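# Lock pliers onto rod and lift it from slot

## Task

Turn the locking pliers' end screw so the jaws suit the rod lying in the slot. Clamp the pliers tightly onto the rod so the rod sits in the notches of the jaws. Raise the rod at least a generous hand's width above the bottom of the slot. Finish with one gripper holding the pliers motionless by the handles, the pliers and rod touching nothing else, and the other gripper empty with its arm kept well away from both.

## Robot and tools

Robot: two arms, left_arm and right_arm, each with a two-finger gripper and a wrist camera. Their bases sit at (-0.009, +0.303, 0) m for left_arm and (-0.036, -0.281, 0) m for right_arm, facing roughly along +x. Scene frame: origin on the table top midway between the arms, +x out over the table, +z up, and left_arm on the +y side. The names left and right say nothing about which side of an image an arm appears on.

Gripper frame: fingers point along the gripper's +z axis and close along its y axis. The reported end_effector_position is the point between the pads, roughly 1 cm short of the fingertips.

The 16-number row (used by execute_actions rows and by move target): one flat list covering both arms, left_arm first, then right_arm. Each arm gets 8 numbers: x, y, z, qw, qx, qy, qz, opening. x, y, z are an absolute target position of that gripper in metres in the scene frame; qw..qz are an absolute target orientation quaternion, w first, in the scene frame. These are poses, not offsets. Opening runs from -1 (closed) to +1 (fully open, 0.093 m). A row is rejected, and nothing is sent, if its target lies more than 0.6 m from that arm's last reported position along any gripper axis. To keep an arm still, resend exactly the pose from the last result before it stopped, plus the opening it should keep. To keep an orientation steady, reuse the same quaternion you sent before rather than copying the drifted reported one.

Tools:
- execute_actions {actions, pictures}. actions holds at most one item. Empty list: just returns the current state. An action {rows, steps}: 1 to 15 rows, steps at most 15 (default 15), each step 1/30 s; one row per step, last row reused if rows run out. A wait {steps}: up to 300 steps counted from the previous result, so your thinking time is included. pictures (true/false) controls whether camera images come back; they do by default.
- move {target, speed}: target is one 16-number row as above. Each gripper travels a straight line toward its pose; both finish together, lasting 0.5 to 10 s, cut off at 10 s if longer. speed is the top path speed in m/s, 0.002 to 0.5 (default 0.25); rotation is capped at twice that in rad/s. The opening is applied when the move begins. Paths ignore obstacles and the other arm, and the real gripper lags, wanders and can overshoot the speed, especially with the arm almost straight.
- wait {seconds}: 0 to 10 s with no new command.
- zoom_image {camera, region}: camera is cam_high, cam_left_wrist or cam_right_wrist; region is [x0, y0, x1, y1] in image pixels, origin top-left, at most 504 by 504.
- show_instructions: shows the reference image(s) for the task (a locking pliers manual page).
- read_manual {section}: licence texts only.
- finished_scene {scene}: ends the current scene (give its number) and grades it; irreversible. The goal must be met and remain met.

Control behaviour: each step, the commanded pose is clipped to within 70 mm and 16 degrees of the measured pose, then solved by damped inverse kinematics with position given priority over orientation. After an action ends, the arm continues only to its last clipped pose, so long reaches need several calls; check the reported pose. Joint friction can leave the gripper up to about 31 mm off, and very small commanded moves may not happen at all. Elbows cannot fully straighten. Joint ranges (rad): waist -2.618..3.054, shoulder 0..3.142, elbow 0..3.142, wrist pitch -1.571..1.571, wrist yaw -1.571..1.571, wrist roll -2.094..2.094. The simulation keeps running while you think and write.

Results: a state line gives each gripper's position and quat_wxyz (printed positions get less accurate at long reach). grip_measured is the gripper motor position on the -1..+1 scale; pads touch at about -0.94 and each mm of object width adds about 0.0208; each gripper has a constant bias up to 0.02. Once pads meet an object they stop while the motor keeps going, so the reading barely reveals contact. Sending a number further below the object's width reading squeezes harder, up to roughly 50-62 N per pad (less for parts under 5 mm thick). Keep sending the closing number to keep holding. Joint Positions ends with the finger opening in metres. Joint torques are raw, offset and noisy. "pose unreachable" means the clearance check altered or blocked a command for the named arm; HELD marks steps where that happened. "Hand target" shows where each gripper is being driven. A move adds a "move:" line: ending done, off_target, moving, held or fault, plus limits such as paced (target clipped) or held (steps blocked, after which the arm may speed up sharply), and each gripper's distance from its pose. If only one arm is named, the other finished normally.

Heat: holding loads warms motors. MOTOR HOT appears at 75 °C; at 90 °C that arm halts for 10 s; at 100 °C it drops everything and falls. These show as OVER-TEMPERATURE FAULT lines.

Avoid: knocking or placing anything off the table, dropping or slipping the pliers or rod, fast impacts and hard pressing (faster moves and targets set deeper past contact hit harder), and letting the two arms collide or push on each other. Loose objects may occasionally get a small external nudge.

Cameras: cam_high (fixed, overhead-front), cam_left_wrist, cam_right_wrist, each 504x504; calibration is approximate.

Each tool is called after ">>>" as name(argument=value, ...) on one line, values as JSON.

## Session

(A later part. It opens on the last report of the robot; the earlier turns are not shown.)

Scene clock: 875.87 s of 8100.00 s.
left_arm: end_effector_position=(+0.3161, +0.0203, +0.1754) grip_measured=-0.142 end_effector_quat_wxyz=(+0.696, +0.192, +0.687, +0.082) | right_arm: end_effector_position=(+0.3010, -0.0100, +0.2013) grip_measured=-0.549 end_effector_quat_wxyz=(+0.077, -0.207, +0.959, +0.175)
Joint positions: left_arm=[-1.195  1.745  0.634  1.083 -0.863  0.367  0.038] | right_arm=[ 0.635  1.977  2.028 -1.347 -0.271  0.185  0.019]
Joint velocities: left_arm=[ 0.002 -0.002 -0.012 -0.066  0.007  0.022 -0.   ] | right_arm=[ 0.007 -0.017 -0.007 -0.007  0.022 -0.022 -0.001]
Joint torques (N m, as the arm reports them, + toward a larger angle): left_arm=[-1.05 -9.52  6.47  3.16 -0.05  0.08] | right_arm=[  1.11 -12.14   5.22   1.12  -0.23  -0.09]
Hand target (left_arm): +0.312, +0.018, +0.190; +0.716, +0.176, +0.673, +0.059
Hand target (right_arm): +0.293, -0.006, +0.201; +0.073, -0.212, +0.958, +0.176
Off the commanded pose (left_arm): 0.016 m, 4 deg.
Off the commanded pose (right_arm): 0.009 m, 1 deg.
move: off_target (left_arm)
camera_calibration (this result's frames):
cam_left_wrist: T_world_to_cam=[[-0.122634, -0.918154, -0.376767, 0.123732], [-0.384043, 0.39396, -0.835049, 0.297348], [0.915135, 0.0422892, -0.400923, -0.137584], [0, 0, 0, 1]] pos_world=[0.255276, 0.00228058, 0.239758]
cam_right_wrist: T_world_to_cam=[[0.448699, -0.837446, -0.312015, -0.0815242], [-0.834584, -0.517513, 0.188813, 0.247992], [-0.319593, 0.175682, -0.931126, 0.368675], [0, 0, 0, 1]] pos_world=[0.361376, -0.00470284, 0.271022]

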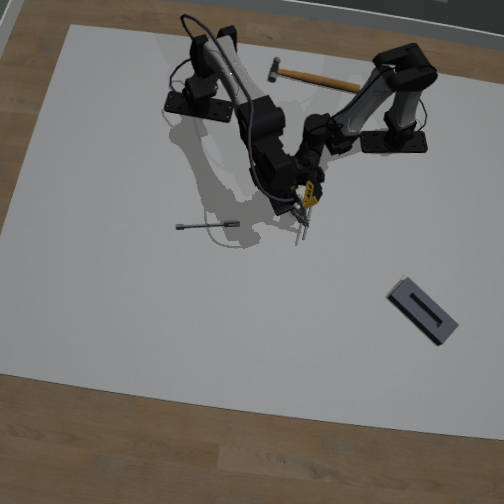

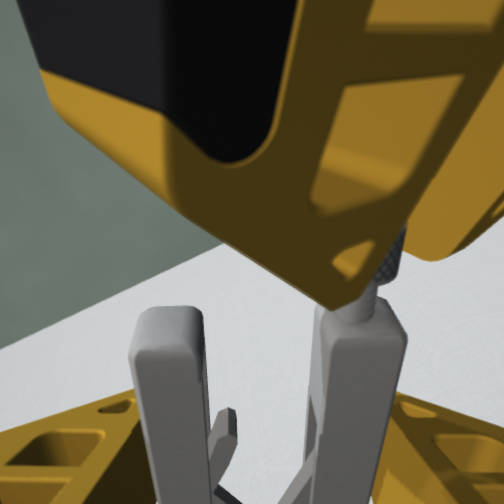

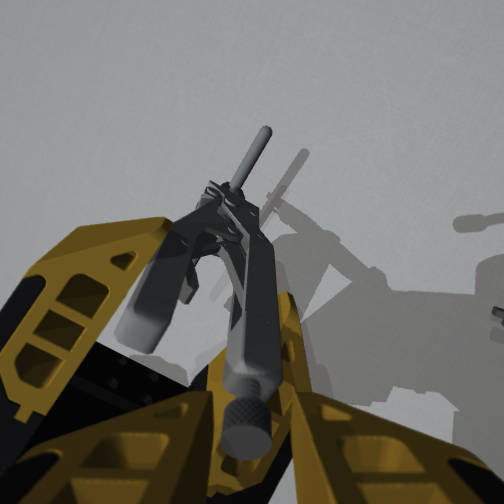

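>>> move(target=[0.312,0.017,0.19,0.7168,0.1764,0.6716,0.0591,-0.16,0.298,-0.018,0.232,0.0729,-0.2124,0.9583,0.1764,-0.55], speed=0.04)

>>> move(target=[0.316,0.017,0.19,0.762,0.1801,0.620,0.0467,-0.16,0.298,-0.018,0.232,0.0729,-0.2124,0.9583,0.1764,-0.55], speed=0.05)

Scene clock: 886.10 s of 8100.00 s.
left_arm: end_effector_position=(+0.3161, +0.0194, +0.1816) grip_measured=-0.142 end_effector_quat_wxyz=(+0.705, +0.183, +0.682, +0.072) | right_arm: end_effector_position=(+0.2968, -0.0169, +0.2323) grip_measured=-0.549 end_effector_quat_wxyz=(+0.078, -0.212, +0.958, +0.175)
Joint positions: left_arm=[-1.195  1.745  0.634  1.117 -0.858  0.367  0.038] | right_arm=[ 0.626  2.     2.193 -1.491 -0.275  0.166  0.019]
Joint velocities: left_arm=[ 0.002 -0.002 -0.002 -0.022 -0.007 -0.037 -0.001] | right_arm=[-0.007  0.002 -0.002  0.007 -0.007 -0.007  0.   ]
Joint torques (N m, as the arm reports them, + toward a larger angle): left_arm=[-0.99 -9.28  6.57  2.86 -0.04  0.13] | right_arm=[-0.88 -9.57  7.99  0.94 -0.27 -0.24]
Hand target (left_arm): +0.312, +0.017, +0.190; +0.717, +0.176, +0.672, +0.059
Hand target (right_arm): +0.298, -0.018, +0.232; +0.073, -0.212, +0.958, +0.177
Off the commanded pose (left_arm): 0.010 m, 2 deg.
Off the commanded pose (right_arm): 0.002 m, 1 deg.
move: done
camera_calibration (this result's frames):
cam_left_wrist: T_world_to_cam=[[-0.120805, -0.927982, -0.3525, 0.120437], [-0.367316, 0.371684, -0.852602, 0.301137], [0.922218, 0.0264806, -0.385764, -0.139674], [0, 0, 0, 1]] pos_world=[0.253972, 0.00353421, 0.245323]
cam_right_wrist: T_world_to_cam=[[0.457745, -0.833078, -0.310566, -0.0786416], [-0.830373, -0.525419, 0.185517, 0.234482], [-0.317727, 0.172966, -0.932273, 0.397083], [0, 0, 0, 1]] pos_world=[0.35687, -0.0109949, 0.302266]

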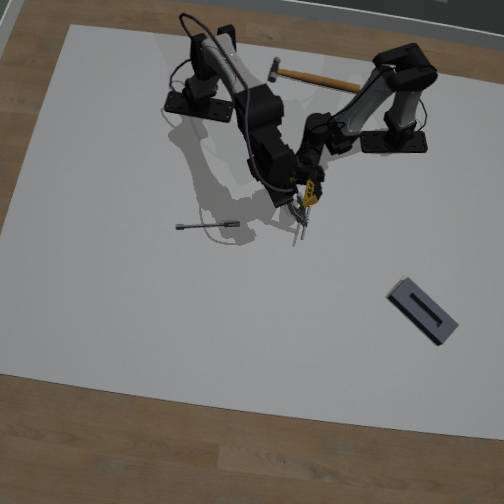

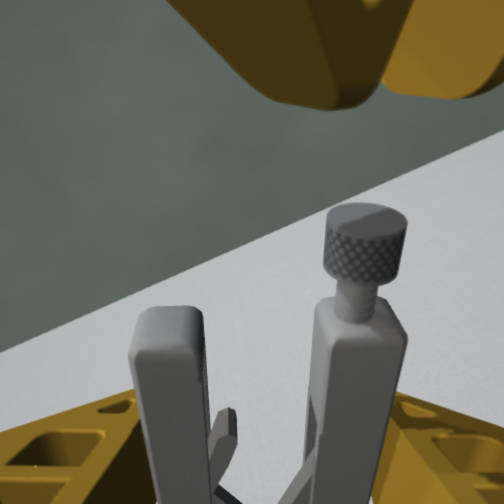

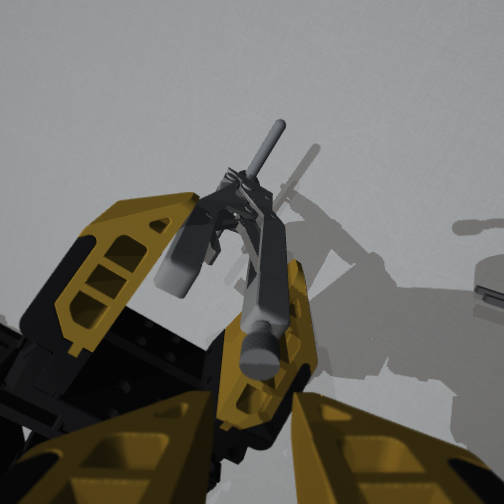

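Scene clock: 888.33 s of 8100.00 s.
left_arm: end_effector_position=(+0.3157, +0.0123, +0.1895) grip_measured=-0.142 end_effector_quat_wxyz=(+0.756, +0.184, +0.626, +0.048) | right_arm: end_effector_position=(+0.2967, -0.0169, +0.2322) grip_measured=-0.549 end_effector_quat_wxyz=(+0.077, -0.212, +0.958, +0.175)
Joint positions: left_arm=[-1.181  1.875  0.606  1.476 -0.772  0.495  0.038] | right_arm=[ 0.626  2.     2.193 -1.492 -0.275  0.166  0.019]
Joint velocities: left_arm=[ 0.002 -0.017  0.002  0.081 -0.037  0.037 -0.   ] | right_arm=[-0.002 -0.007  0.007 -0.007 -0.051 -0.022  0.   ]
Joint torques (N m, as the arm reports them, + toward a larger angle): left_arm=[ 0.53 -8.25  4.49  2.79  0.08  0.14] | right_arm=[-0.86 -9.63  7.69  0.91 -0.28 -0.23]
Hand target (left_arm): +0.315, +0.018, +0.190; +0.762, +0.180, +0.620, +0.048
Hand target (right_arm): +0.298, -0.018, +0.232; +0.073, -0.212, +0.958, +0.177
Off the commanded pose (left_arm): 0.005 m, 1 deg.
Off the commanded pose (right_arm): 0.002 m, 1 deg.
move: done
camera_calibration (this result's frames):
cam_left_wrist: T_world_to_cam=[[-0.131433, -0.934065, -0.332037, 0.11609], [-0.221668, 0.354153, -0.908537, 0.27521], [0.966224, -0.0458093, -0.2536, -0.174126], [0, 0, 0, 1]] pos_world=[0.244508, 0.00299285, 0.244426]
cam_right_wrist: T_world_to_cam=[[0.457983, -0.832988, -0.310456, -0.0787488], [-0.830153, -0.525669, 0.185791, 0.234269], [-0.317958, 0.172637, -0.932255, 0.397104], [0, 0, 0, 1]] pos_world=[0.356807, -0.0110038, 0.302229]

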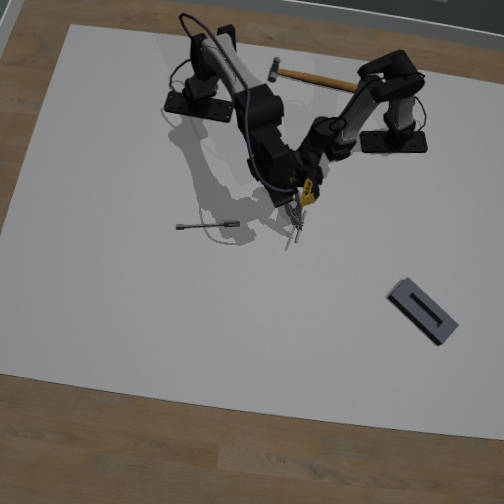

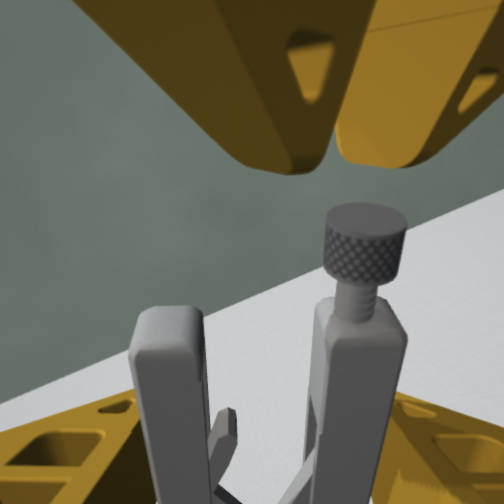

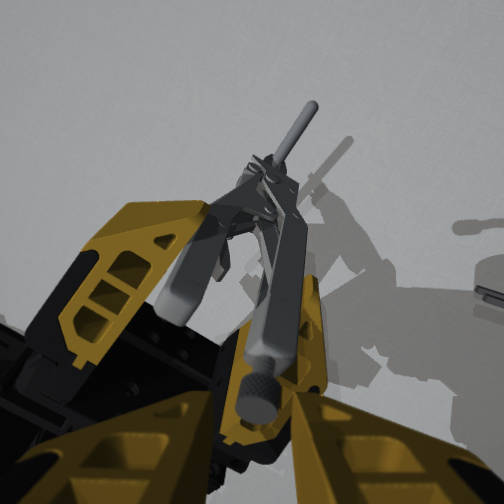

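>>> move(target=[0.316,0.017,0.19,0.762,0.1801,0.620,0.0467,-0.16,0.285,-0.014,0.215,0.0729,-0.2124,0.9583,0.1764,-0.55], speed=0.015)

Scene clock: 894.20 s of 8100.00 s.
left_arm: end_effector_position=(+0.3157, +0.0117, +0.1886) grip_measured=-0.142 end_effector_quat_wxyz=(+0.755, +0.186, +0.627, +0.049) | right_arm: end_effector_position=(+0.2863, -0.0169, +0.2079) grip_measured=-0.549 end_effector_quat_wxyz=(+0.059, -0.211, +0.961, +0.170)
Joint positions: left_arm=[-1.181  1.875  0.606  1.471 -0.77   0.496  0.038] | right_arm=[ 0.639  1.956  2.035 -1.413 -0.275  0.177  0.019]
Joint velocities: left_arm=[-0.002  0.017 -0.007 -0.037 -0.095 -0.007 -0.001] | right_arm=[-0.002  0.002 -0.002  0.007  0.022 -0.051 -0.   ]
Joint torques (N m, as the arm reports them, + toward a larger angle): left_arm=[ 0.55 -8.56  4.54  2.82  0.07  0.1 ] | right_arm=[  0.35 -12.98   5.62   1.17  -0.22  -0.07]
Hand target (left_arm): +0.316, +0.017, +0.190; +0.762, +0.180, +0.621, +0.047
Hand target (right_arm): +0.285, -0.014, +0.215; +0.073, -0.213, +0.958, +0.176
Off the commanded pose (left_arm): 0.005 m, 1 deg.
Off the commanded pose (right_arm): 0.008 m, 2 deg.
move: done
camera_calibration (this result's frames):
cam_left_wrist: T_world_to_cam=[[-0.134054, -0.932162, -0.33631, 0.116941], [-0.22263, 0.359026, -0.906386, 0.274494], [0.965643, -0.0466316, -0.255656, -0.173781], [0, 0, 0, 1]] pos_world=[0.244598, 0.00235402, 0.243697]
cam_right_wrist: T_world_to_cam=[[0.450022, -0.837352, -0.310358, -0.0793913], [-0.821628, -0.524396, 0.223463, 0.219924], [-0.349868, 0.154436, -0.923982, 0.37821], [0, 0, 0, 1]] pos_world=[0.348747, -0.00956034, 0.275675]

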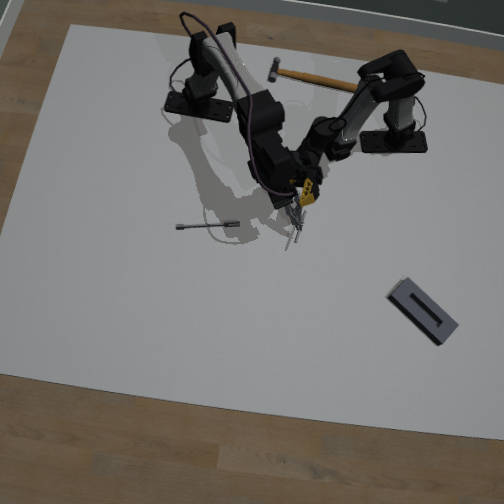

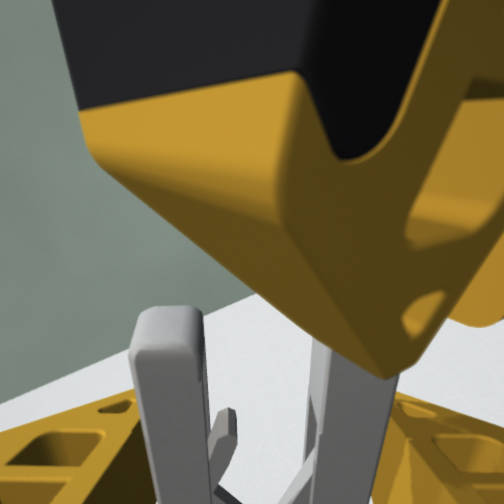

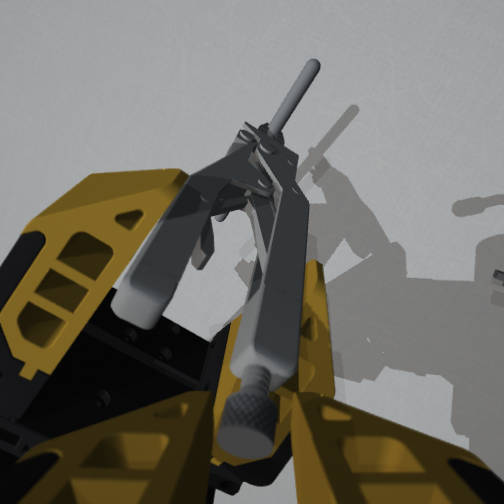

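>>> move(target=[0.316,0.017,0.19,0.762,0.1801,0.620,0.0467,-0.16,0.287,-0.014,0.213,0.0729,-0.2124,0.9583,0.1764,-0.85], speed=0.02)

>>> move(target=[0.316,0.017,0.19,0.762,0.1801,0.620,0.0467,-0.16,0.287,-0.014,0.213,0.033,0,0.9816,0.188,-0.85], speed=0.1)

Scene clock: 899.13 s of 8100.00 s.
left_arm: end_effector_position=(+0.3156, +0.0113, +0.1885) grip_measured=-0.142 end_effector_quat_wxyz=(+0.755, +0.188, +0.627, +0.049) | right_arm: end_effector_position=(+0.2869, -0.0164, +0.2083) grip_measured=-0.837 end_effector_quat_wxyz=(+0.061, -0.212, +0.960, +0.171)
Joint positions: left_arm=[-1.181  1.875  0.606  1.47  -0.767  0.498  0.038] | right_arm=[ 0.639  1.955  2.035 -1.409 -0.276  0.177  0.005]
Joint velocities: left_arm=[ 0.007  0.002 -0.002  0.022  0.037  0.051 -0.   ] | right_arm=[-0.017 -0.012 -0.007 -0.007 -0.037  0.051 -0.   ]
Joint torques (N m, as the arm reports them, + toward a larger angle): left_arm=[ 0.42 -8.53  4.74  2.82  0.07  0.09] | right_arm=[  0.15 -12.22   5.65   1.27  -0.21  -0.1 ]
Hand target (left_arm): +0.316, +0.017, +0.190; +0.762, +0.180, +0.621, +0.047
Hand target (right_arm): +0.287, -0.014, +0.213; +0.073, -0.212, +0.958, +0.176
Off the commanded pose (left_arm): 0.006 m, 1 deg.
Off the commanded pose (right_arm): 0.005 m, 2 deg.
move: done
camera_calibration (this result's frames):
cam_left_wrist: T_world_to_cam=[[-0.135899, -0.930983, -0.338825, 0.11754], [-0.221801, 0.361907, -0.905443, 0.274003], [0.965575, -0.0478976, -0.255675, -0.173737], [0, 0, 0, 1]] pos_world=[0.244504, 0.00194197, 0.243499]
cam_right_wrist: T_world_to_cam=[[0.450701, -0.836586, -0.311436, -0.079056], [-0.82231, -0.524854, 0.219851, 0.221503], [-0.347383, 0.15701, -0.924485, 0.378108], [0, 0, 0, 1]] pos_world=[0.349123, -0.00924687, 0.276236]

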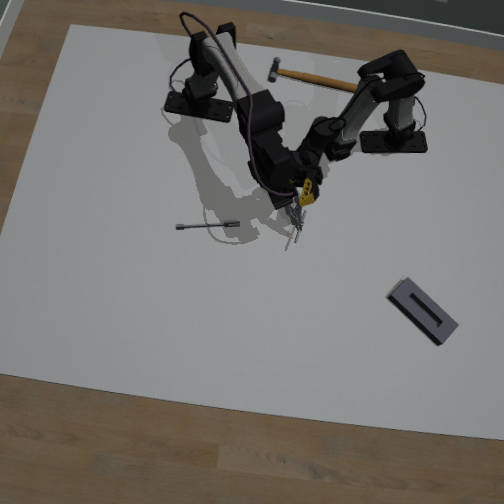

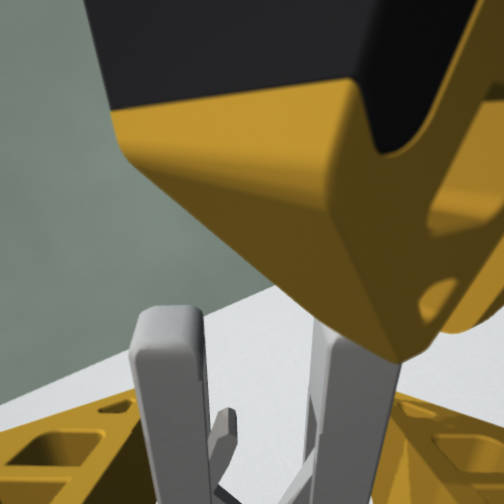

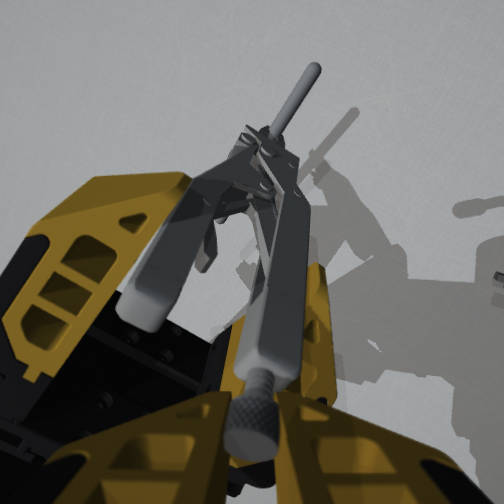

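Scene clock: 901.67 s of 8100.00 s.
left_arm: end_effector_position=(+0.3151, +0.0091, +0.1881) grip_measured=-0.142 end_effector_quat_wxyz=(+0.755, +0.194, +0.625, +0.046) | right_arm: end_effector_position=(+0.2861, -0.0162, +0.2083) grip_measured=-0.837 end_effector_quat_wxyz=(+0.023, -0.014, +0.983, +0.180)
Joint positions: left_arm=[-1.181  1.875  0.606  1.467 -0.754  0.498  0.038] | right_arm=[ 0.639  1.955  2.035 -1.411 -0.279  0.581  0.005]
Joint velocities: left_arm=[-0.007  0.002 -0.017 -0.007  0.007  0.037  0.001] | right_arm=[-0.012 -0.007  0.002  0.007 -0.051  0.11  -0.   ]
Joint torques (N m, as the arm reports them, + toward a larger angle): left_arm=[ 0.58 -8.45  4.7   2.9  -0.07  0.06] | right_arm=[  0.06 -12.06   5.77   1.27  -0.17   0.23]
Hand target (left_arm): +0.316, +0.017, +0.190; +0.762, +0.180, +0.621, +0.047
Hand target (right_arm): +0.287, -0.014, +0.213; +0.032, -0.000, +0.982, +0.188
Off the commanded pose (left_arm): 0.008 m, 2 deg.
Off the commanded pose (right_arm): 0.005 m, 2 deg.
move: done
camera_calibration (this result's frames):
cam_left_wrist: T_world_to_cam=[[-0.147601, -0.927722, -0.342849, 0.119713], [-0.216858, 0.368567, -0.903953, 0.272473], [0.96498, -0.0590742, -0.255585, -0.173208], [0, 0, 0, 1]] pos_world=[0.2439, 0.000403866, 0.243077]
cam_right_wrist: T_world_to_cam=[[0.0629485, -0.928226, -0.366653, 0.0424453], [-0.91838, -0.197682, 0.342784, 0.228116], [-0.390661, 0.315149, -0.864908, 0.380367], [0, 0, 0, 1]] pos_world=[0.35542, -0.0353789, 0.26635]

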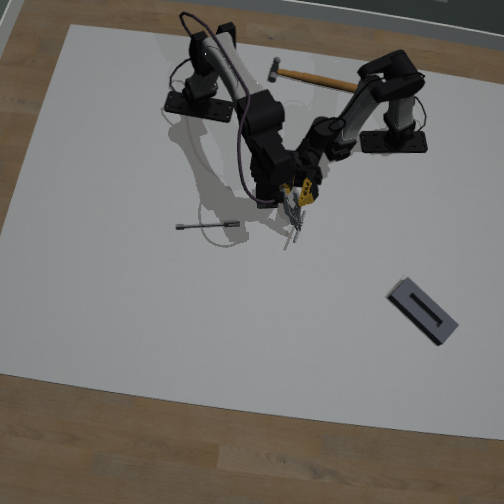

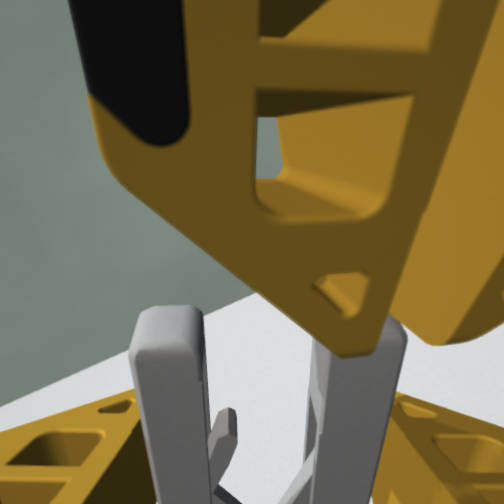

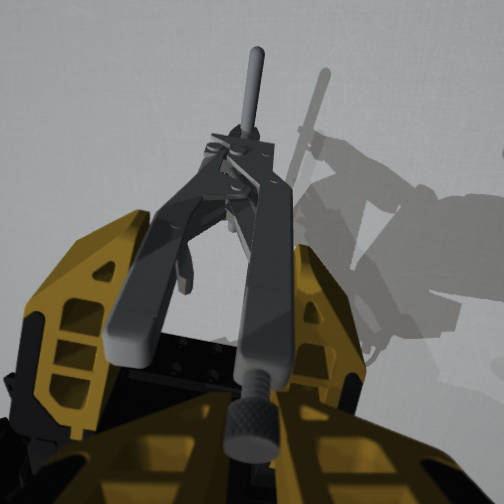

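>>> zoom_image(camera="cam_right_wrist", region=[212, 380, 292, 460])

>>> move(target=[0.316,0.017,0.19,0.762,0.1801,0.620,0.0467,-0.16,0.287,-0.014,0.213,0.0,0.1704,0.9667,0.1909,-0.85], speed=0.1)

>>> zoom_image(camera="cam_right_wrist", region=[212, 380, 292, 460])

Region (212, 380, 292, 460) of cam_right_wrist's 504x504 image, scaled by 6.300, with more detail than that image has.

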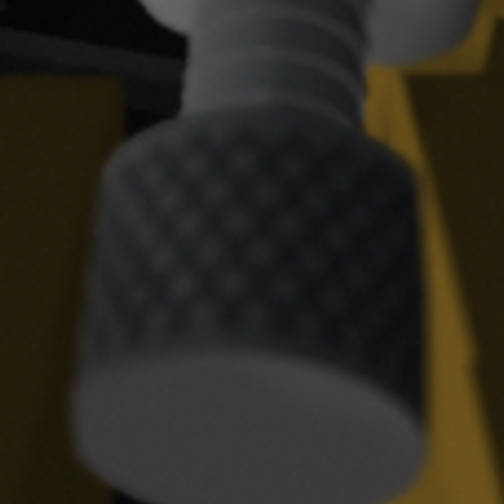

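Scene clock: 907.47 s of 8100.00 s.
left_arm: end_effector_position=(+0.3148, +0.0078, +0.1878) grip_measured=-0.142 end_effector_quat_wxyz=(+0.755, +0.196, +0.625, +0.043) | right_arm: end_effector_position=(+0.2870, -0.0160, +0.2084) grip_measured=-0.838 end_effector_quat_wxyz=(-0.006, +0.156, +0.971, +0.182)
Joint positions: left_arm=[-1.181  1.875  0.606  1.464 -0.747  0.494  0.038] | right_arm=[ 0.639  1.955  2.035 -1.408 -0.277  0.929  0.005]
Joint velocities: left_arm=[-0.002  0.012 -0.002 -0.037  0.007 -0.022 -0.   ] | right_arm=[-0.007 -0.002  0.002 -0.051  0.007  0.007 -0.   ]
Joint torques (N m, as the arm reports them, + toward a larger angle): left_arm=[ 0.51 -8.34  4.8   2.88 -0.19  0.14] | right_arm=[  0.13 -12.03   5.71   1.22  -0.17   0.22]
Hand target (left_arm): +0.316, +0.017, +0.190; +0.761, +0.180, +0.621, +0.047
Hand target (right_arm): +0.287, -0.014, +0.213; -0.001, +0.170, +0.967, +0.191
Off the commanded pose (left_arm): 0.010 m, 2 deg.
Off the commanded pose (right_arm): 0.005 m, 2 deg.
move: done
camera_calibration (this result's frames):
cam_left_wrist: T_world_to_cam=[[-0.155182, -0.926591, -0.34256, 0.120692], [-0.214564, 0.370097, -0.903875, 0.271898], [0.964303, -0.0667637, -0.256246, -0.172682], [0, 0, 0, 1]] pos_world=[0.243587, -0.000325109, 0.242857]
cam_right_wrist: T_world_to_cam=[[-0.279232, -0.887095, -0.36755, 0.1417], [-0.88778, 0.0926481, 0.450847, 0.202294], [-0.365891, 0.452194, -0.813415, 0.365113], [0, 0, 0, 1]] pos_world=[0.352751, -0.058143, 0.257866]

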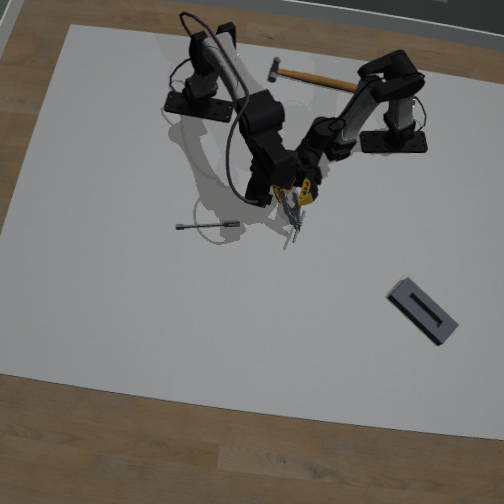

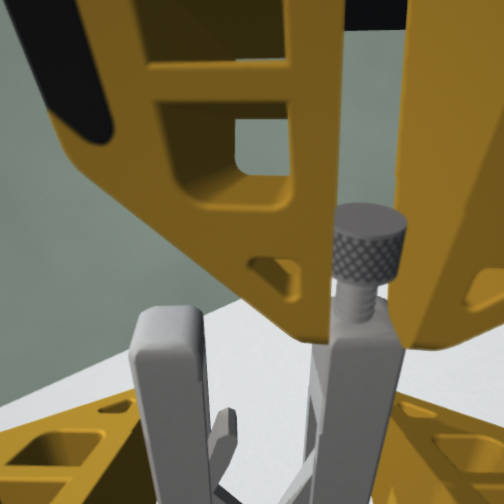

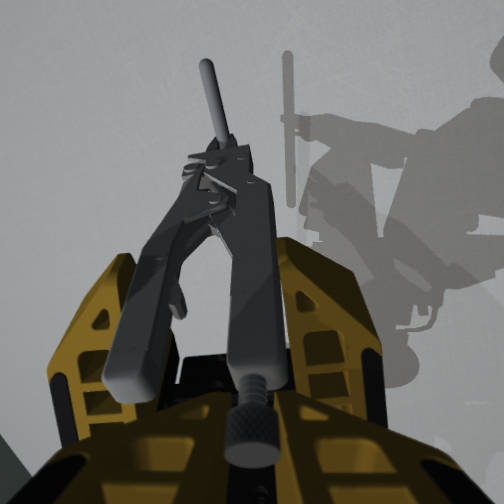

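Region (212, 380, 292, 460) of cam_right_wrist's 504x504 image, scaled by 6.300, with more detail than that image has.

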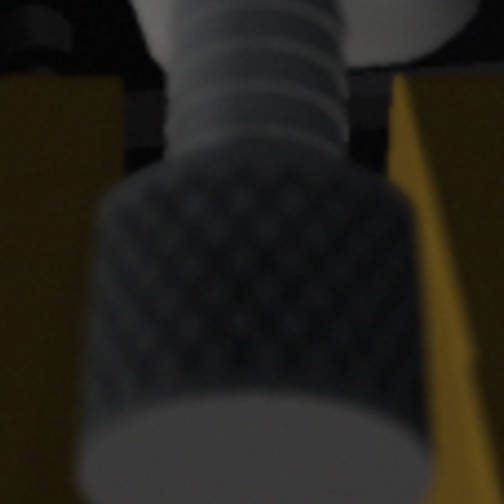

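>>> move(target=[0.316,0.017,0.19,0.762,0.1801,0.620,0.0467,-0.16,0.287,-0.016,0.209,0.0,0.1704,0.9667,0.1909,-0.55], speed=0.02)

>>> move(target=[0.316,0.017,0.19,0.762,0.1801,0.620,0.0467,-0.16,0.288,-0.032,0.25,0.0,0.1704,0.9667,0.1909,-0.55], speed=0.05)

>>> move(target=[0.36,0.17,0.33,0.70,-0.1,0.66,0.2,-0.16,0.2,-0.25,0.2,0,-0.1,0.99,0.1,-0.55], speed=0.12)

Scene clock: 911.50 s of 8100.00 s.
left_arm: end_effector_position=(+0.3152, +0.0092, +0.1874) grip_measured=-0.142 end_effector_quat_wxyz=(+0.754, +0.193, +0.626, +0.046) | right_arm: end_effector_position=(+0.2877, -0.0157, +0.2007) grip_measured=-0.551 end_effector_quat_wxyz=(-0.011, +0.169, +0.969, +0.179)
Joint positions: left_arm=[-1.181  1.875  0.606  1.463 -0.755  0.494  0.038] | right_arm=[ 0.639  1.955  2.004 -1.384 -0.277  0.954  0.019]
Joint velocities: left_arm=[ 0.012  0.012  0.002  0.007 -0.037  0.037 -0.001] | right_arm=[-0.002 -0.002 -0.007  0.007 -0.081  0.051  0.001]
Joint torques (N m, as the arm reports them, + toward a larger angle): left_arm=[ 0.48 -8.34  4.77  2.89 -0.05  0.08] | right_arm=[ -0.25 -13.18   5.52   1.17  -0.18  -0.06]
Hand target (left_arm): +0.316, +0.017, +0.190; +0.761, +0.180, +0.621, +0.047
Hand target (right_arm): +0.287, -0.016, +0.209; -0.000, +0.171, +0.967, +0.190
Off the commanded pose (left_arm): 0.008 m, 2 deg.
Off the commanded pose (right_arm): 0.008 m, 2 deg.
move: done
camera_calibration (this result's frames):
cam_left_wrist: T_world_to_cam=[[-0.147903, -0.927878, -0.342297, 0.119556], [-0.219596, 0.368274, -0.903411, 0.272614], [0.964314, -0.0584507, -0.258227, -0.172795], [0, 0, 0, 1]] pos_world=[0.244177, 0.000436958, 0.242586]
cam_right_wrist: T_world_to_cam=[[-0.305748, -0.881256, -0.360425, 0.145596], [-0.8787, 0.115412, 0.463213, 0.20164], [-0.366612, 0.458332, -0.809647, 0.358463], [0, 0, 0, 1]] pos_world=[0.353114, -0.0592587, 0.249302]

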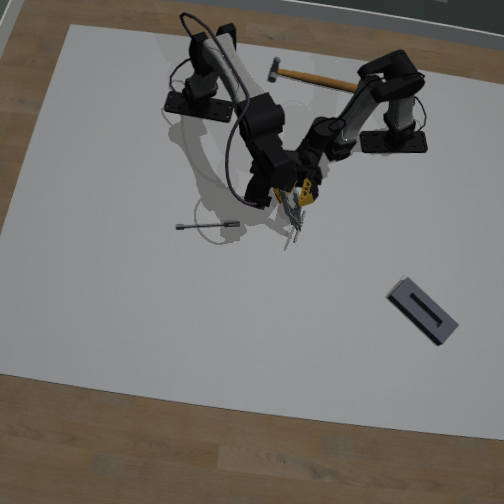

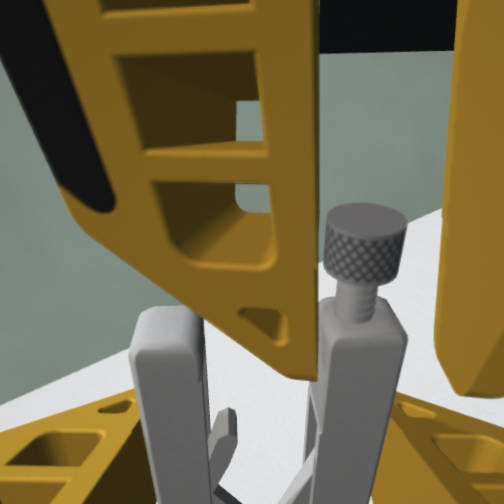

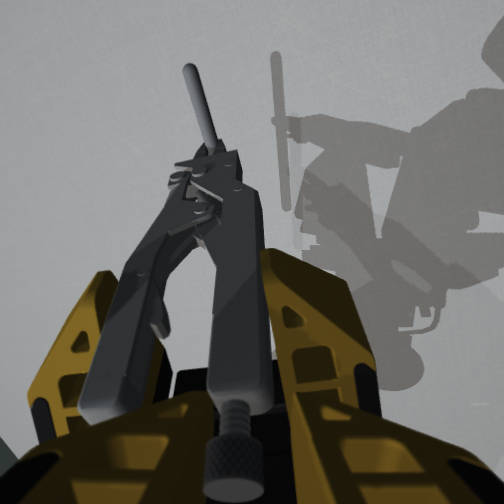

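Scene clock: 913.13 s of 8100.00 s.
left_arm: end_effector_position=(+0.3152, +0.0099, +0.1891) grip_measured=-0.142 end_effector_quat_wxyz=(+0.756, +0.190, +0.625, +0.045) | right_arm: end_effector_position=(+0.2877, -0.0308, +0.2495) grip_measured=-0.551 end_effector_quat_wxyz=(+0.004, +0.171, +0.967, +0.191)
Joint positions: left_arm=[-1.181  1.875  0.606  1.472 -0.758  0.494  0.038] | right_arm=[ 0.607  1.97   2.226 -1.561 -0.279  0.933  0.019]
Joint velocities: left_arm=[-0.002 -0.007 -0.007 -0.066  0.022 -0.007 -0.   ] | right_arm=[ 0.007 -0.002  0.002  0.022 -0.081  0.037 -0.   ]
Joint torques (N m, as the arm reports them, + toward a larger angle): left_arm=[ 0.49 -8.56  4.64  2.83 -0.03  0.1 ] | right_arm=[-0.76 -9.19  7.67  0.9  -0.25 -0.23]
Hand target (left_arm): +0.316, +0.017, +0.190; +0.762, +0.180, +0.621, +0.047
Hand target (right_arm): +0.289, -0.032, +0.250; +0.001, +0.171, +0.967, +0.192
Off the commanded pose (left_arm): 0.007 m, 1 deg.
Off the commanded pose (right_arm): 0.001 m, 1 deg.
joint sent to its limit (right arm) — the command would take joint 4 (wrist pitch) past its lower limit, so that joint was sent only as far as its limit.
move: done
camera_calibration (this result's frames):
cam_left_wrist: T_world_to_cam=[[-0.144025, -0.930866, -0.335776, 0.118345], [-0.21669, 0.360745, -0.907143, 0.273669], [0.965558, -0.0578922, -0.253666, -0.173525], [0, 0, 0, 1]] pos_world=[0.243895, 0.00139234, 0.243977]
cam_right_wrist: T_world_to_cam=[[-0.303709, -0.871349, -0.385372, 0.155784], [-0.892041, 0.117964, 0.436288, 0.191361], [-0.334699, 0.476272, -0.813106, 0.397175], [0, 0, 0, 1]] pos_world=[0.350949, -0.0759948, 0.299491]

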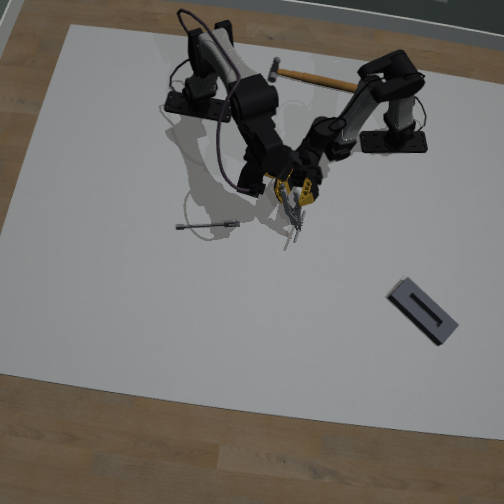

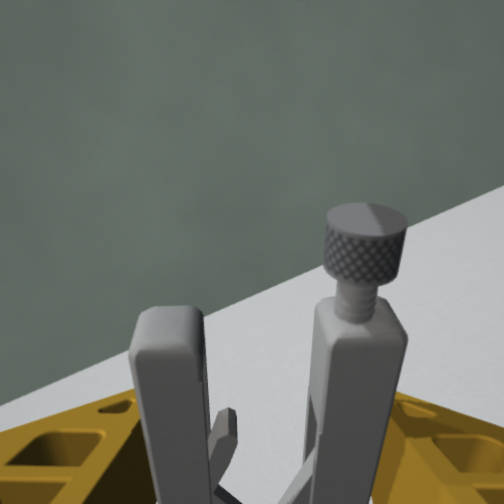

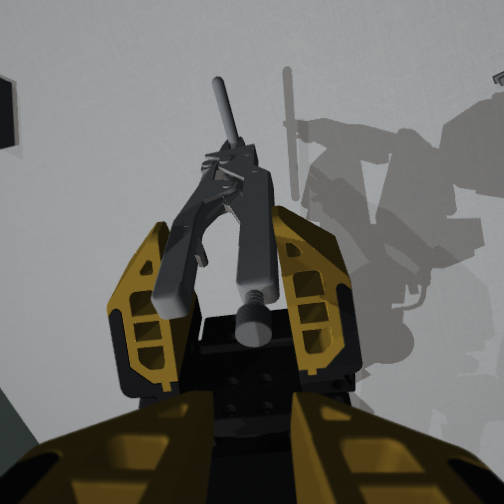

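Scene clock: 916.50 s of 8100.00 s.
left_arm: end_effector_position=(+0.3577, +0.1671, +0.3075) grip_measured=-0.142 end_effector_quat_wxyz=(+0.694, -0.071, +0.682, +0.222) | right_arm: end_effector_position=(+0.2082, -0.2482, +0.2001) grip_measured=-0.551 end_effector_quat_wxyz=(+0.019, -0.097, +0.989, +0.106)
Joint positions: left_arm=[-0.941  1.44   0.836  0.761 -1.172  0.351  0.038] | right_arm=[ 0.05   1.478  1.487 -1.564 -0.215 -0.205  0.019]
Joint velocities: left_arm=[-0.007  0.007  0.002  0.022 -0.022  0.066 -0.   ] | right_arm=[-0.032  0.012  0.017  0.022 -0.051 -0.037 -0.   ]
Joint torques (N m, as the arm reports them, + toward a larger angle): left_arm=[ 0.27 -9.06 12.59  2.19 -0.02 -0.06] | right_arm=[-0.8  -7.48  5.31  0.36 -0.14 -0.26]
Hand target (left_arm): +0.356, +0.172, +0.329; +0.708, -0.099, +0.669, +0.204
Hand target (right_arm): +0.201, -0.251, +0.201; +0.018, -0.098, +0.990, +0.102
Off the commanded pose (left_arm): 0.023 m, 5 deg.
Off the commanded pose (right_arm): 0.008 m, 2 deg.
joint sent to its limit (right arm) — the command would take joint 4 (wrist pitch) past its lower limit, so that joint was sent only as far as its limit.
move: off_target (left_arm)
camera_calibration (this result's frames):
cam_left_wrist: T_world_to_cam=[[0.428659, -0.881152, -0.199555, 0.0555261], [-0.407667, 0.00846814, -0.913092, 0.462655], [0.806262, 0.472757, -0.355586, -0.175802], [0, 0, 0, 1]] pos_world=[0.30655, 0.12812, 0.371015]
cam_right_wrist: T_world_to_cam=[[0.220912, -0.950415, -0.21888, -0.238928], [-0.88788, -0.288847, 0.3581, 0.0815331], [-0.403567, 0.115231, -0.907665, 0.37763], [0, 0, 0, 1]] pos_world=[0.277573, -0.247045, 0.261268]

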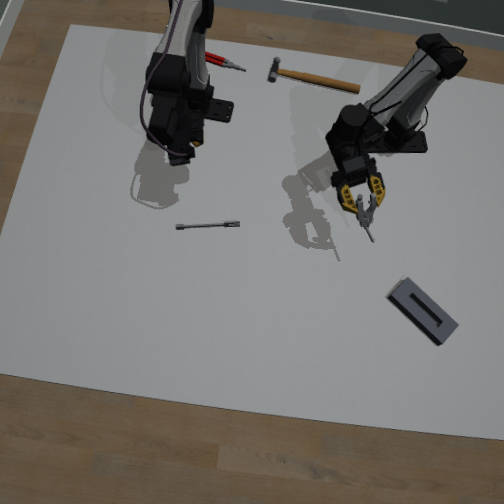

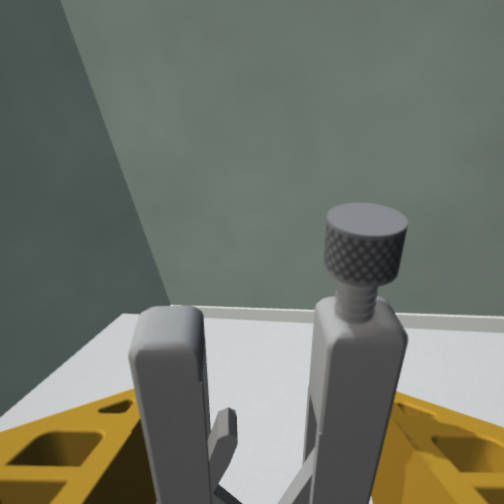

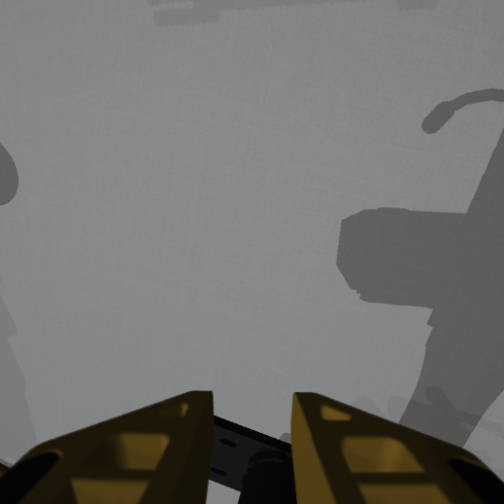

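Lifted 16.7 cm with the rod held.

>>> finished_scene(scene=2)

The scene is finished: the task was done.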